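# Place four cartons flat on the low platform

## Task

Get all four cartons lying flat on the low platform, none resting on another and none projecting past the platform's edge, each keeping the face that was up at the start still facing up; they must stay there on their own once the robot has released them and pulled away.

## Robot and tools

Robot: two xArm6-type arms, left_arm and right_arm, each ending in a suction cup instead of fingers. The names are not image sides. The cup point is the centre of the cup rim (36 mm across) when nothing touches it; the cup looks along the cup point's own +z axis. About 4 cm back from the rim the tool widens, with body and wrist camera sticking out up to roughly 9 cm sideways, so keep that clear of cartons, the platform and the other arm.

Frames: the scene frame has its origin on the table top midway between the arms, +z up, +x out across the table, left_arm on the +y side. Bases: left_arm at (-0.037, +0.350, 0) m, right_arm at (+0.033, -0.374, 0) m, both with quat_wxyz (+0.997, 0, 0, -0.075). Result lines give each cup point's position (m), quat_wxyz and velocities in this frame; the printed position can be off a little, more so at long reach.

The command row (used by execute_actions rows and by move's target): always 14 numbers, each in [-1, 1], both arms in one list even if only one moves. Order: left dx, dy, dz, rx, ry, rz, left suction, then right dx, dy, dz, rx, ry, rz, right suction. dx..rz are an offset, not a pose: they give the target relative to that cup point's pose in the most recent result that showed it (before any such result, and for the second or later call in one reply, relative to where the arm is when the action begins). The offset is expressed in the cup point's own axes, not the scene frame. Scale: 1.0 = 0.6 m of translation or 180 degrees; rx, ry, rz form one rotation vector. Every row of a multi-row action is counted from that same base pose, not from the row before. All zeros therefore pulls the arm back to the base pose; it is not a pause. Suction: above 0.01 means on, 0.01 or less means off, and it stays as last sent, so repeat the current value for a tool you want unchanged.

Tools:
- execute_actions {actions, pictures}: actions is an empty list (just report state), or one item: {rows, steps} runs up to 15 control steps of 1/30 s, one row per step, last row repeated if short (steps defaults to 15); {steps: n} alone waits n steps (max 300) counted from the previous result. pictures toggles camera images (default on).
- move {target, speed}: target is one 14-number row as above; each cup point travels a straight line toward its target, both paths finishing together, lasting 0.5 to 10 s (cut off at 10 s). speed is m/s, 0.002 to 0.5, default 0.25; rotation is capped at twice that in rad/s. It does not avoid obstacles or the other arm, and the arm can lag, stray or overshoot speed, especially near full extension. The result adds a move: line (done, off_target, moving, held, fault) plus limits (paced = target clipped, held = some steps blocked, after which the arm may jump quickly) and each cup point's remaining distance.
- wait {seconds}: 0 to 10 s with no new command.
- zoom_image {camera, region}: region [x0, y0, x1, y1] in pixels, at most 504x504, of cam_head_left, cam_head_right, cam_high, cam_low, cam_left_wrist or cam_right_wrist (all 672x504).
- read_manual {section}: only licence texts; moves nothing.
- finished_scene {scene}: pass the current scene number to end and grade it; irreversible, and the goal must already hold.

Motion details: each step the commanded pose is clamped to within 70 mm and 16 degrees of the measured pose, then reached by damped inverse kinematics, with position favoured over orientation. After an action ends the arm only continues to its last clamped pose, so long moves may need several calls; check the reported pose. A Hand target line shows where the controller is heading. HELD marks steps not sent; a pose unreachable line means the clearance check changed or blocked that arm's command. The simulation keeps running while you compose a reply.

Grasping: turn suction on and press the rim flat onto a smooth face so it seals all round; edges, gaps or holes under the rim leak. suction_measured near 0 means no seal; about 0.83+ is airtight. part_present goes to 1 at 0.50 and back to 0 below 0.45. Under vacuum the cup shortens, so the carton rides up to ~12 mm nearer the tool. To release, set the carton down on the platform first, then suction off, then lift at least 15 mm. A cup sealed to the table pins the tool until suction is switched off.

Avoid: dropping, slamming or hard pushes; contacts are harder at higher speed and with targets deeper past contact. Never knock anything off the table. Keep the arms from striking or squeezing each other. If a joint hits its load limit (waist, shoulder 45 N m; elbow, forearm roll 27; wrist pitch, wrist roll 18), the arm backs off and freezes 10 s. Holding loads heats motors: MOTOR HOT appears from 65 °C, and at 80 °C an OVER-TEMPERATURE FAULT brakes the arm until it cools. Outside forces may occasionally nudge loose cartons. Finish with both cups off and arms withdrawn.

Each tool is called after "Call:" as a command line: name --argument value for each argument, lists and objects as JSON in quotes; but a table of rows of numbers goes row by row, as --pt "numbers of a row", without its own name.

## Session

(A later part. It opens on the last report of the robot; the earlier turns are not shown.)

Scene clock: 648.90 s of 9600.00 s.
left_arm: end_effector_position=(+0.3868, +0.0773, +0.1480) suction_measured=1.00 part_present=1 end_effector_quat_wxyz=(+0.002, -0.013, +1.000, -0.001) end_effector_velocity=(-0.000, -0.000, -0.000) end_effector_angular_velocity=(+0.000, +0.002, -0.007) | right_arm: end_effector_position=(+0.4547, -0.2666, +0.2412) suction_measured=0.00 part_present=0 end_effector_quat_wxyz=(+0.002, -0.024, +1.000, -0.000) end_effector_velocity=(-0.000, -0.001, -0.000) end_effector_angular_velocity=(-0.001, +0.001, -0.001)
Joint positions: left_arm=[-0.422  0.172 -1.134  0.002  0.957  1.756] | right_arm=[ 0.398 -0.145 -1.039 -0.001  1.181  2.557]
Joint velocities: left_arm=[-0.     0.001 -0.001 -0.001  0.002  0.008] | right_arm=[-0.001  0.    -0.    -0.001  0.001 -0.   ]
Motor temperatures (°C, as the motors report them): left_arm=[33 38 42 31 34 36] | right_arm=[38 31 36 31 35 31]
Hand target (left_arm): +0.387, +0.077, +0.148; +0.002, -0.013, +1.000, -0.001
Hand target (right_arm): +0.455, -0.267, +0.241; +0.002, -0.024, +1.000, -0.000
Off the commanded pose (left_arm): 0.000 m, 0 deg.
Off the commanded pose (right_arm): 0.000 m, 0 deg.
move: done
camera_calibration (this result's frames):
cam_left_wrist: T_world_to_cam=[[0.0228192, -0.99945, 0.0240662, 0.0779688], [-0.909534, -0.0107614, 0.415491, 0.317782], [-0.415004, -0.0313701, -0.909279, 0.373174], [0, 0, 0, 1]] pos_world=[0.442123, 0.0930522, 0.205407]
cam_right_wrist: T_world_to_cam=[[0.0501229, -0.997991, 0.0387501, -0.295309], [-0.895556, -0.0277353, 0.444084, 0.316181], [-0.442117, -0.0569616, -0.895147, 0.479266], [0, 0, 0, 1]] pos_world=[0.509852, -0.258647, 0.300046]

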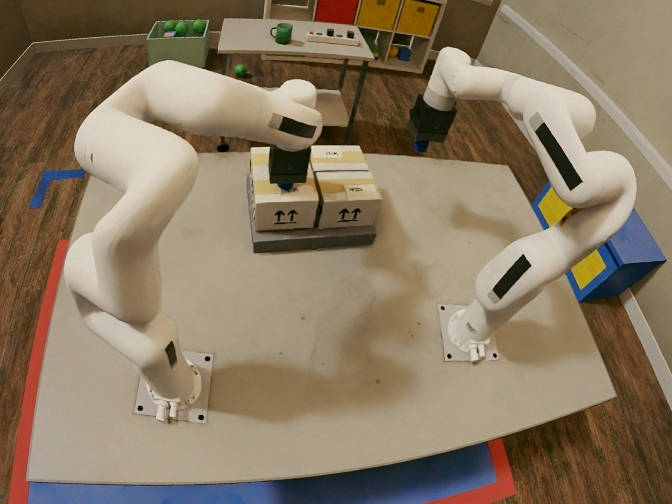

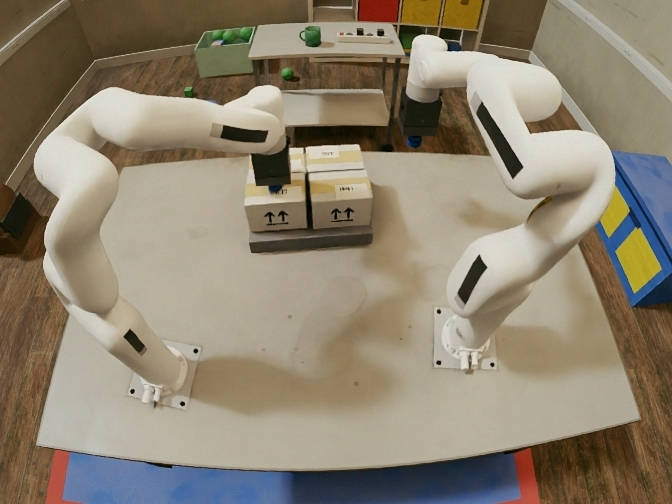

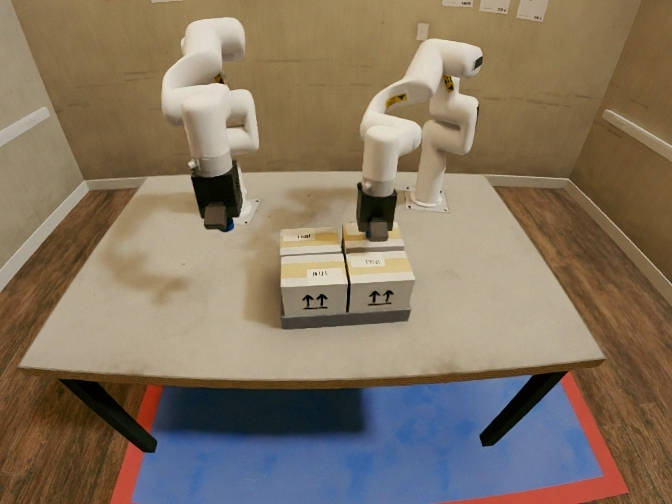

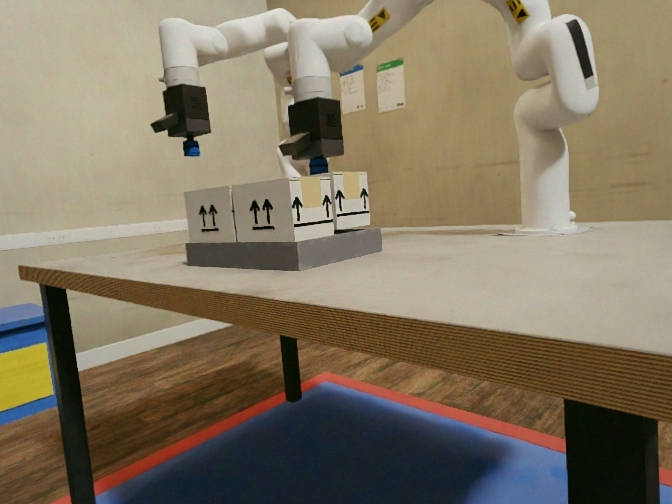

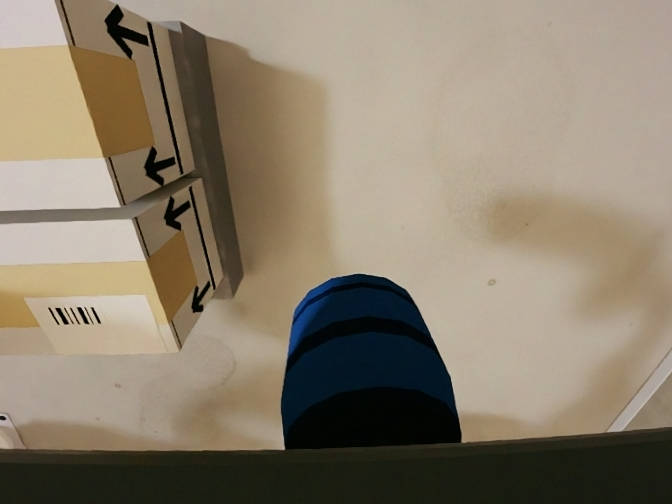

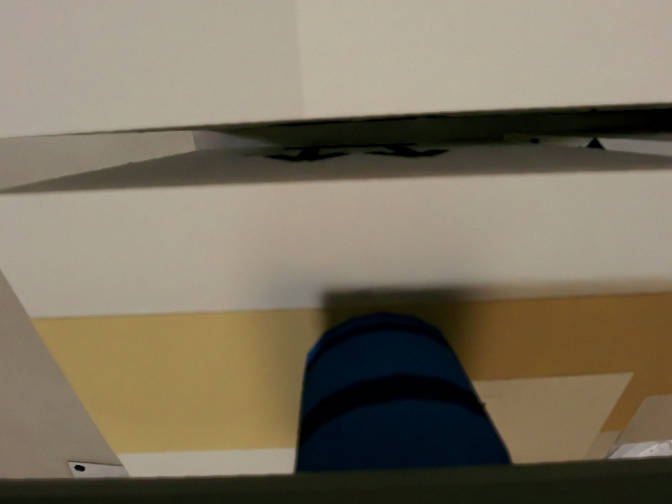

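Call:
move --target '[0, 0, 0.0155, 0, 0, -0.003, 1, 0, 0, 0, 0, 0, 0, 0]' --speed 0.02

Call:
execute_actions --actions '[{"rows": [[0, 0, 0, 0, 0, 0, 0, 0, 0, 0, 0, 0, 0, 0]], "steps": 6}]' --pictures false

Call:
move --target '[0, 0, -0.04, 0, 0, 0, 0, 0, 0, 0, 0, 0, 0, 0]' --speed 0.08

Call:
move --target '[0, 0.36, -0.13, 0, 0, 0, 0, 0, 0, 0, 0, 0, 0, 0]' --speed 0.35

Scene clock: 673.17 s of 9600.00 s.
left_arm: end_effector_position=(+0.3871, +0.0770, +0.1394) suction_measured=1.00 part_present=1 end_effector_quat_wxyz=(+0.003, -0.018, +1.000, -0.001) end_effector_velocity=(+0.000, -0.000, -0.001) end_effector_angular_velocity=(-0.001, -0.001, +0.003) | right_arm: end_effector_position=(+0.4547, -0.2666, +0.2412) suction_measured=0.00 part_present=0 end_effector_quat_wxyz=(+0.002, -0.024, +1.000, -0.000) end_effector_velocity=(-0.000, -0.001, -0.001) end_effector_angular_velocity=(-0.002, +0.002, +0.001)
Joint positions: left_arm=[-0.422  0.184 -1.123  0.002  0.933  1.747] | right_arm=[ 0.398 -0.145 -1.039 -0.001  1.181  2.557]
Joint velocities: left_arm=[-0.     0.001  0.001 -0.    -0.004 -0.003] | right_arm=[-0.     0.002  0.001 -0.002 -0.    -0.001]
Motor temperatures (°C, as the motors report them): left_arm=[33 38 42 31 34 36] | right_arm=[38 31 36 31 35 31]
Hand target (left_arm): +0.387, +0.077, +0.139; +0.002, -0.018, +1.000, -0.001
Hand target (right_arm): +0.455, -0.267, +0.241; +0.002, -0.024, +1.000, -0.000
Off the commanded pose (left_arm): 0.001 m, 0 deg.
Off the commanded pose (right_arm): 0.000 m, 0 deg.
After step 90, 20.57 s passed at rest.
move: done
camera_calibration (this result's frames):
cam_left_wrist: T_world_to_cam=[[0.0320306, -0.999178, 0.0248538, 0.0742463], [-0.909834, -0.018855, 0.414544, 0.322516], [-0.413734, -0.0358909, -0.90969, 0.365461], [0, 0, 0, 1]] pos_world=[0.442261, 0.093383, 0.196914]
cam_right_wrist: T_world_to_cam=[[0.0501229, -0.997991, 0.0387501, -0.295309], [-0.895556, -0.0277353, 0.444084, 0.316181], [-0.442117, -0.0569616, -0.895147, 0.479266], [0, 0, 0, 1]] pos_world=[0.509852, -0.258647, 0.300046]

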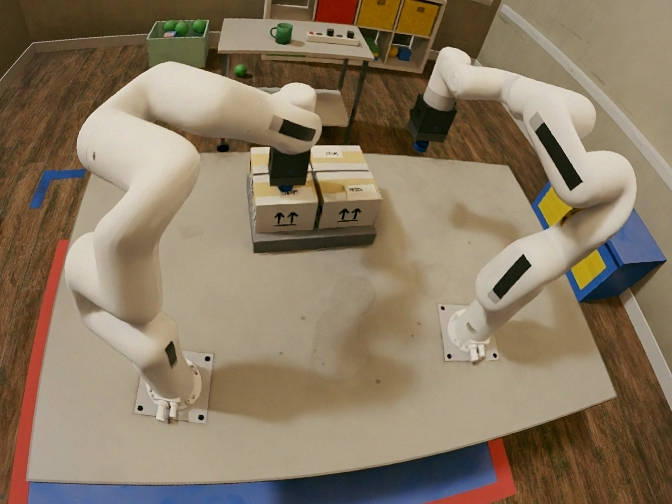

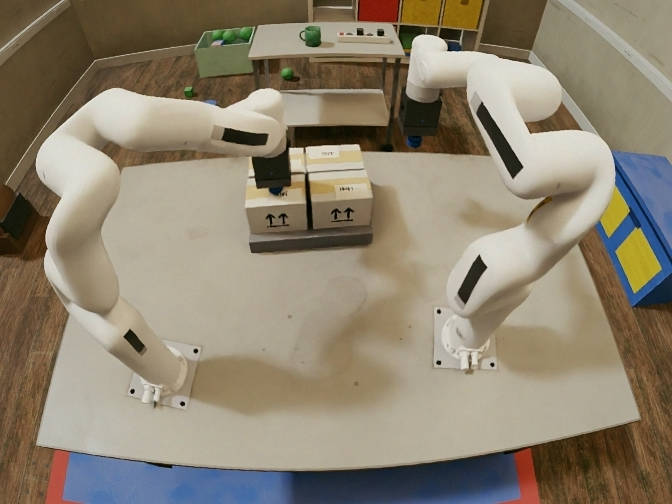

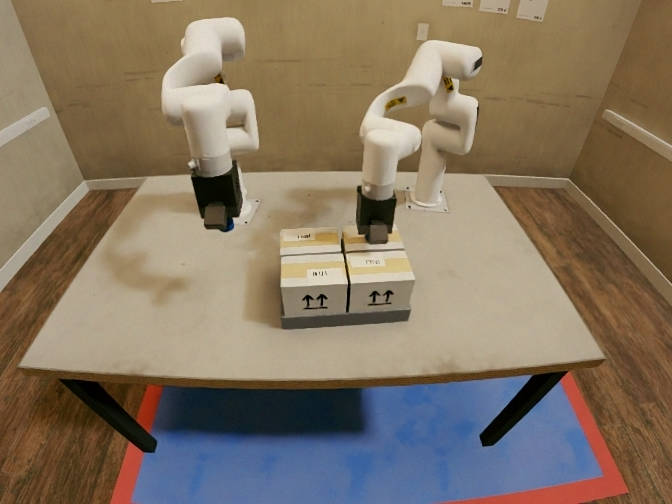

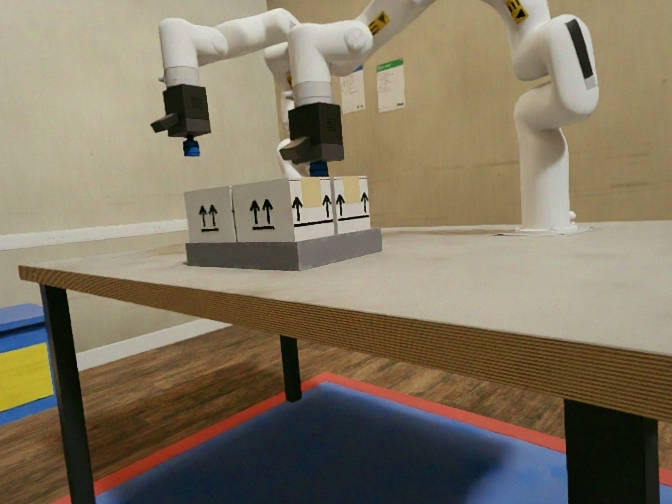

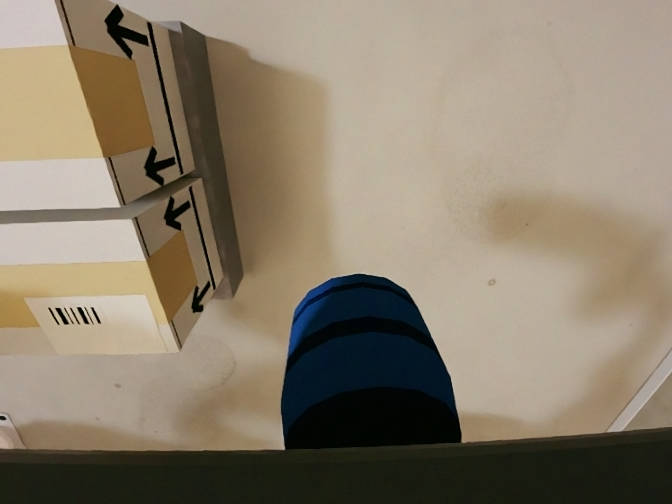

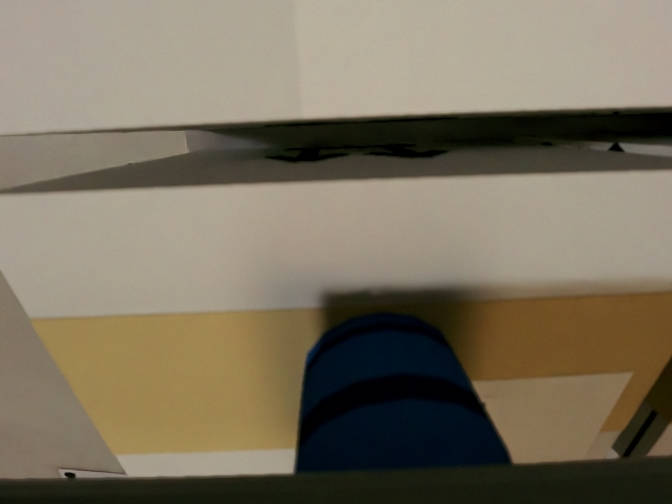

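Scene clock: 673.37 s of 9600.00 s.
left_arm: end_effector_position=(+0.3893, +0.0756, +0.1434) suction_measured=0.00 part_present=0 end_effector_quat_wxyz=(+0.007, -0.018, +1.000, -0.004) end_effector_velocity=(-0.003, +0.002, -0.008) end_effector_angular_velocity=(+0.007, +0.010, -0.001) | right_arm: end_effector_position=(+0.4547, -0.2666, +0.2412) suction_measured=0.00 part_present=0 end_effector_quat_wxyz=(+0.002, -0.024, +1.000, -0.000) end_effector_velocity=(-0.001, -0.000, -0.001) end_effector_angular_velocity=(-0.001, +0.003, +0.000)
Joint positions: left_arm=[-0.421  0.18  -1.128  0.002  0.932  1.747] | right_arm=[ 0.398 -0.145 -1.039 -0.001  1.181  2.557]
Joint velocities: left_arm=[-0.     0.009  0.009  0.001 -0.005  0.001] | right_arm=[ 0.     0.001  0.001 -0.     0.001 -0.   ]
Motor temperatures (°C, as the motors report them): left_arm=[33 38 42 31 34 36] | right_arm=[38 31 36 31 35 31]
Hand target (left_arm): +0.387, +0.077, +0.139; +0.003, -0.018, +1.000, -0.001
Hand target (right_arm): +0.455, -0.267, +0.241; +0.002, -0.024, +1.000, -0.000
Off the commanded pose (left_arm): 0.005 m, 1 deg.
Off the commanded pose (right_arm): 0.000 m, 0 deg.
Steps of this call (steps 1 to 6: all 6 steps of this action). Readings (end_effector_position | what the end effector reports):
1: left_arm (+0.3871, +0.0770, +0.1394) | right_arm (+0.4547, -0.2666, +0.2412) | left_arm suction_measured=0.78 part_present=1 | right_arm suction_measured=0.00 part_present=0
2: left_arm (+0.3873, +0.0769, +0.1397) | right_arm (+0.4547, -0.2666, +0.2412) | left_arm suction_measured=0.28 part_present=0 | right_arm suction_measured=0.00 part_present=0
4: left_arm (+0.3889, +0.0759, +0.1425) | right_arm (+0.4547, -0.2666, +0.2412) | left_arm suction_measured=0.00 part_present=0 | right_arm suction_measured=0.00 part_present=0
6: the state above

Scene clock: 674.50 s of 9600.00 s.
left_arm: end_effector_position=(+0.3876, +0.0767, +0.1644) suction_measured=0.00 part_present=0 end_effector_quat_wxyz=(+0.004, -0.018, +1.000, -0.002) end_effector_velocity=(+0.001, -0.001, +0.003) end_effector_angular_velocity=(-0.003, -0.004, +0.002) | right_arm: end_effector_position=(+0.4547, -0.2666, +0.2412) suction_measured=0.00 part_present=0 end_effector_quat_wxyz=(+0.002, -0.024, +1.000, -0.000) end_effector_velocity=(+0.000, -0.000, -0.000) end_effector_angular_velocity=(+0.001, +0.001, -0.001)
Joint positions: left_arm=[-0.422  0.152 -1.157  0.002  0.996  1.747] | right_arm=[ 0.398 -0.145 -1.039 -0.001  1.181  2.557]
Joint velocities: left_arm=[ 0.    -0.002 -0.004 -0.     0.002 -0.001] | right_arm=[-0.001  0.001 -0.     0.001 -0.    -0.   ]
Motor temperatures (°C, as the motors report them): left_arm=[33 38 42 31 34 36] | right_arm=[38 31 36 31 35 31]
Hand target (left_arm): +0.388, +0.077, +0.165; +0.004, -0.018, +1.000, -0.002
Hand target (right_arm): +0.455, -0.267, +0.241; +0.002, -0.024, +1.000, -0.000
Off the commanded pose (left_arm): 0.001 m, 0 deg.
Off the commanded pose (right_arm): 0.000 m, 0 deg.
move: done
camera_calibration (this result's frames):
cam_left_wrist: T_world_to_cam=[[0.0320325, -0.999136, 0.0264609, 0.0730426], [-0.910853, -0.0182821, 0.412326, 0.313335], [-0.411486, -0.0373098, -0.910652, 0.387723], [0, 0, 0, 1]] pos_world=[0.442605, 0.0931738, 0.221952]
cam_right_wrist: T_world_to_cam=[[0.0501229, -0.997991, 0.0387501, -0.295309], [-0.895556, -0.0277353, 0.444084, 0.316181], [-0.442117, -0.0569617, -0.895147, 0.479266], [0, 0, 0, 1]] pos_world=[0.509852, -0.258647, 0.300046]

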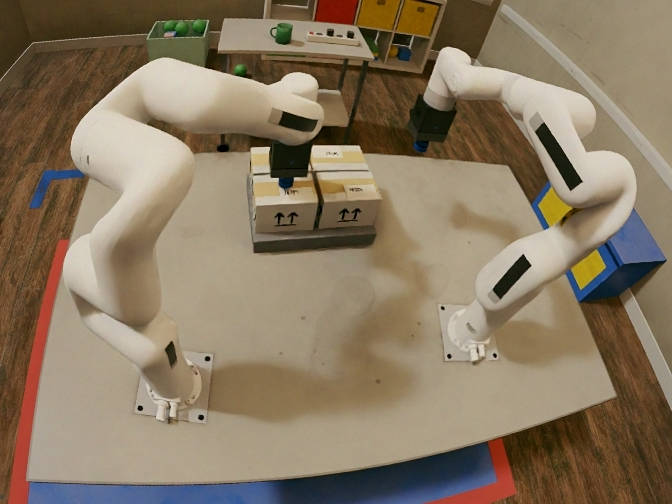

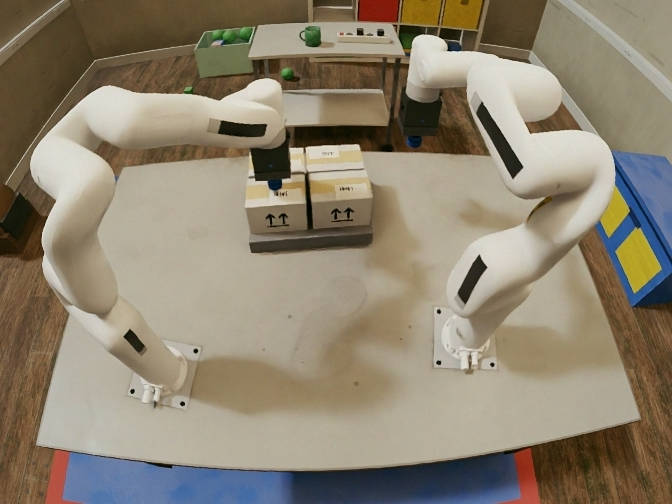

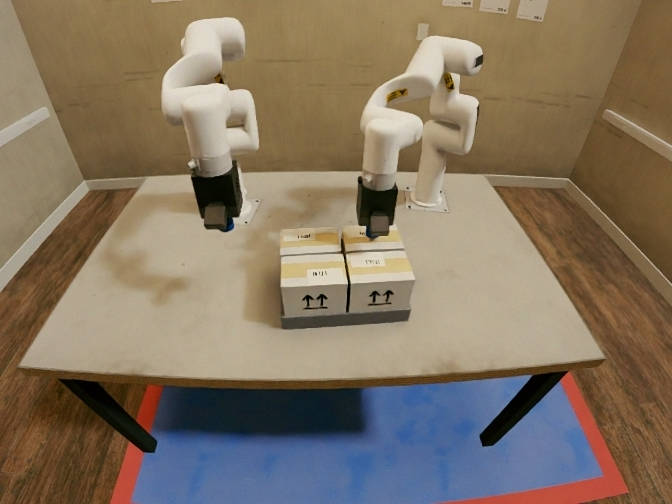

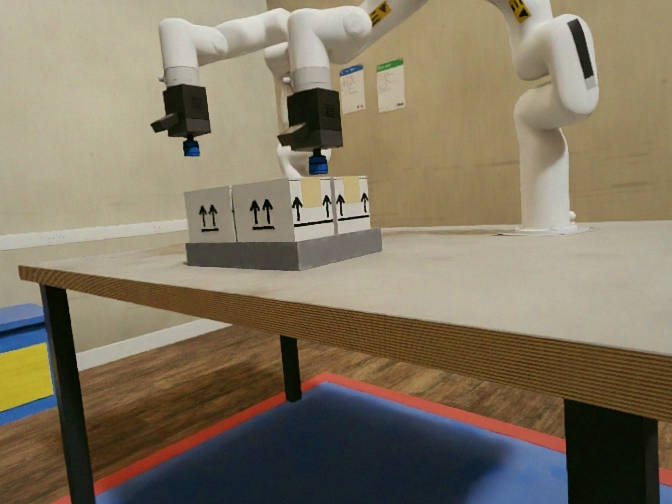

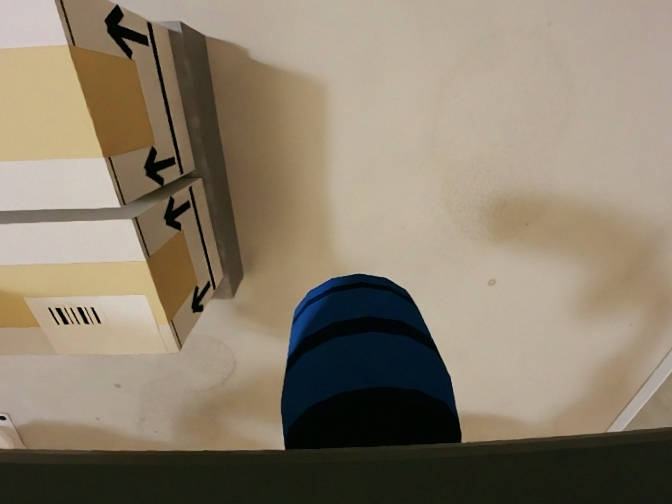

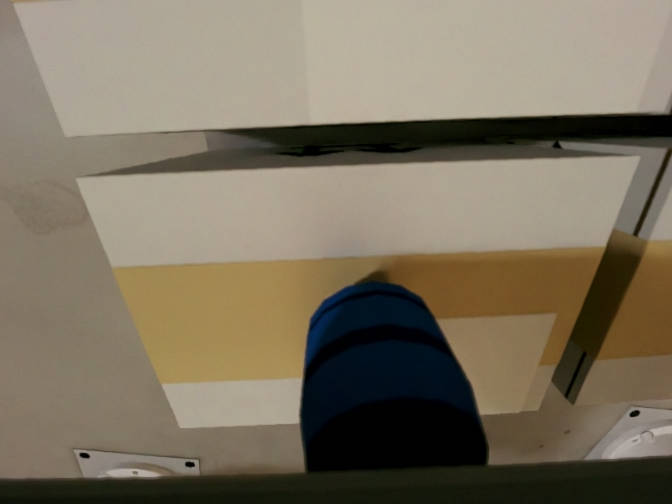

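Scene clock: 675.70 s of 9600.00 s.
left_arm: end_effector_position=(+0.3781, +0.2923, +0.2405) suction_measured=0.00 part_present=0 end_effector_quat_wxyz=(+0.003, -0.018, +1.000, -0.002) end_effector_velocity=(+0.001, +0.002, +0.003) end_effector_angular_velocity=(-0.001, -0.004, -0.000) | right_arm: end_effector_position=(+0.4547, -0.2666, +0.2412) suction_measured=0.00 part_present=0 end_effector_quat_wxyz=(+0.002, -0.024, +1.000, -0.000) end_effector_velocity=(+0.001, +0.000, +0.001) end_effector_angular_velocity=(+0.001, -0.003, +0.000)
Joint positions: left_arm=[ 0.015 -0.203 -0.978 -0.004  1.175  2.186] | right_arm=[ 0.398 -0.145 -1.039 -0.001  1.181  2.557]
Joint velocities: left_arm=[ 0.006 -0.004 -0.004 -0.001  0.004  0.007] | right_arm=[ 0.    -0.    -0.001  0.    -0.001 -0.   ]
Motor temperatures (°C, as the motors report them): left_arm=[33 38 42 31 34 36] | right_arm=[38 31 36 31 35 31]
Hand target (left_arm): +0.378, +0.293, +0.241; +0.003, -0.018, +1.000, -0.002
Hand target (right_arm): +0.455, -0.267, +0.241; +0.002, -0.024, +1.000, -0.000
Off the commanded pose (left_arm): 0.002 m, 0 deg.
Off the commanded pose (right_arm): 0.000 m, 0 deg.
move: done
camera_calibration (this result's frames):
cam_left_wrist: T_world_to_cam=[[0.0316011, -0.999127, 0.0273149, 0.286663], [-0.910084, -0.017465, 0.414055, 0.276221], [-0.413216, -0.0379434, -0.909842, 0.461841], [0, 0, 0, 1]] pos_world=[0.433166, 0.30876, 0.298002]
cam_right_wrist: T_world_to_cam=[[0.0501229, -0.997991, 0.03875, -0.295309], [-0.895556, -0.0277353, 0.444084, 0.316181], [-0.442118, -0.0569616, -0.895147, 0.479266], [0, 0, 0, 1]] pos_world=[0.509852, -0.258647, 0.300046]

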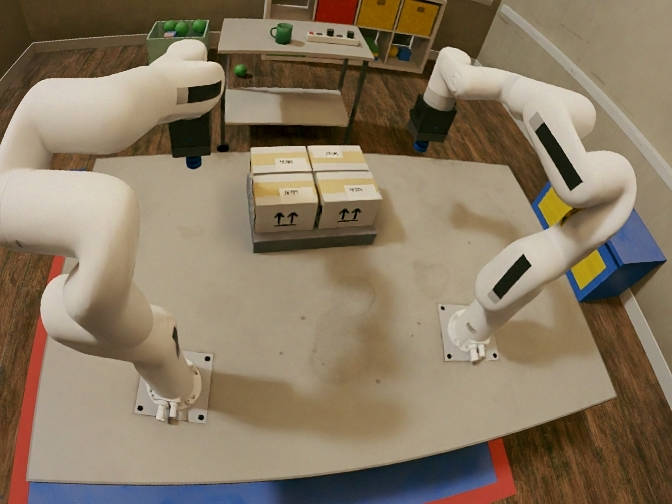

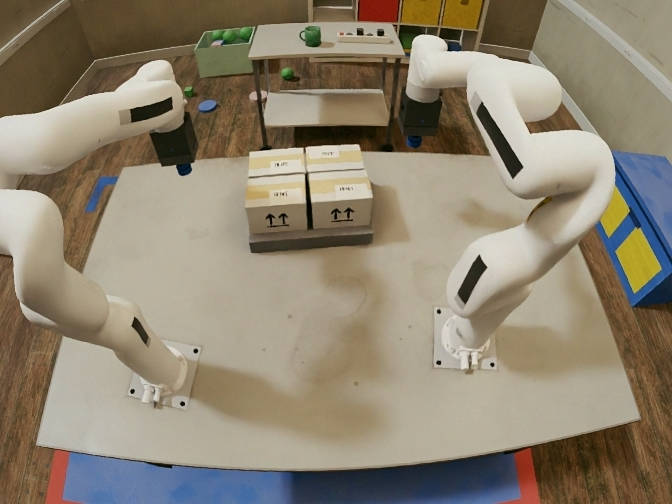

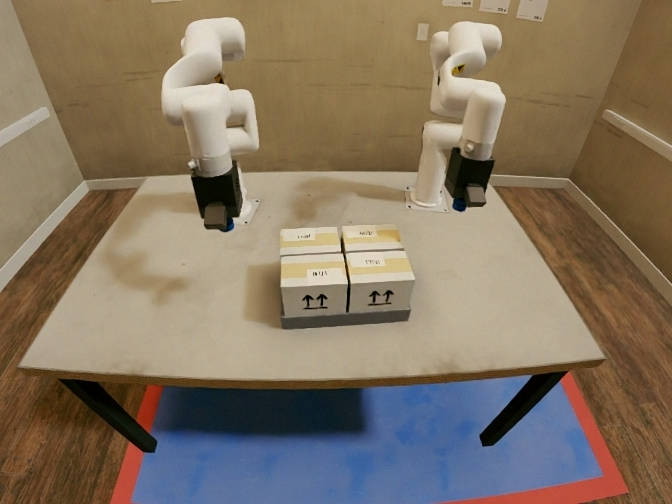

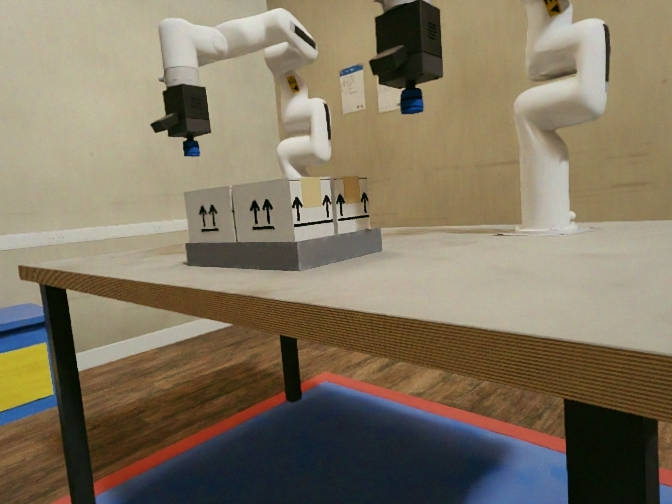

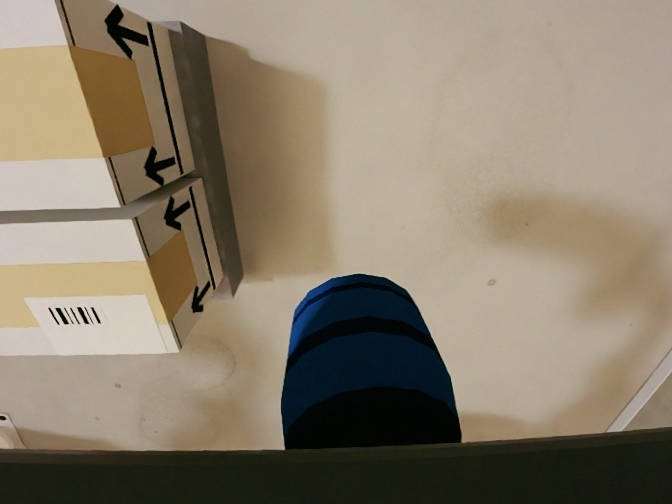

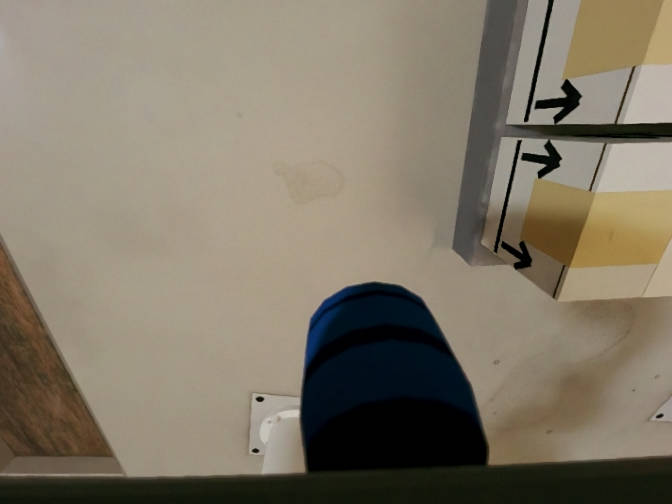

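Call:
zoom_image --camera "cam_right_wrist" --region '[430, 90, 590, 280]'

Call:
zoom_image --camera "cam_left_wrist" --region '[130, 10, 270, 310]'

Call:
zoom_image --camera "cam_head_right" --region '[230, 190, 390, 270]'

Region (430, 90, 590, 280) of cam_right_wrist's 672x504 image, scaled by 2.653, with more detail than that image has; it fills the left 424 columns of this view, and the rest is white.

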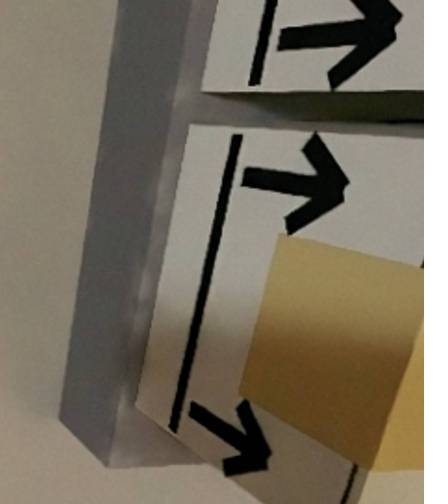

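Region (130, 10, 270, 310) of cam_left_wrist's 672x504 image, scaled by 1.680, with more detail than that image has; it fills the left 235 columns of this view, and the rest is white.

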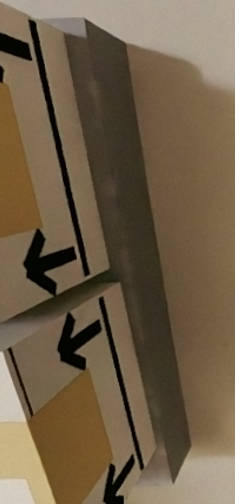

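Region (230, 190, 390, 270) of cam_head_right's 672x504 image, scaled by 3.150, with more detail than that image has.

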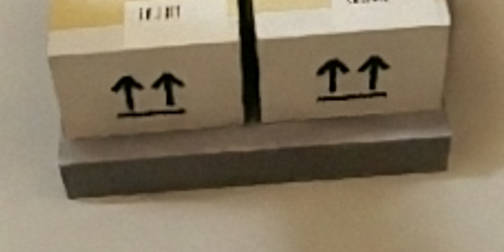

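Call:
zoom_image --camera "cam_left_wrist" --region '[170, 160, 270, 310]'

Region (170, 160, 270, 310) of cam_left_wrist's 672x504 image, scaled by 3.360, with more detail than that image has.

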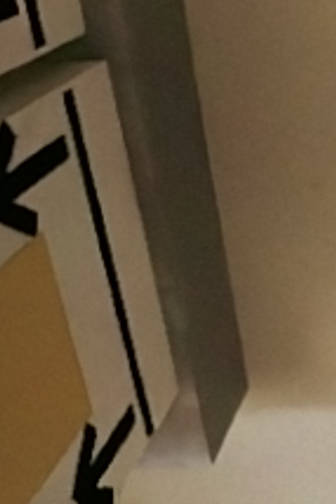

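C2 is inside the edge too. Finishing scene 1.

Call:
finished_scene --scene 1

The scene is finished: the task was done.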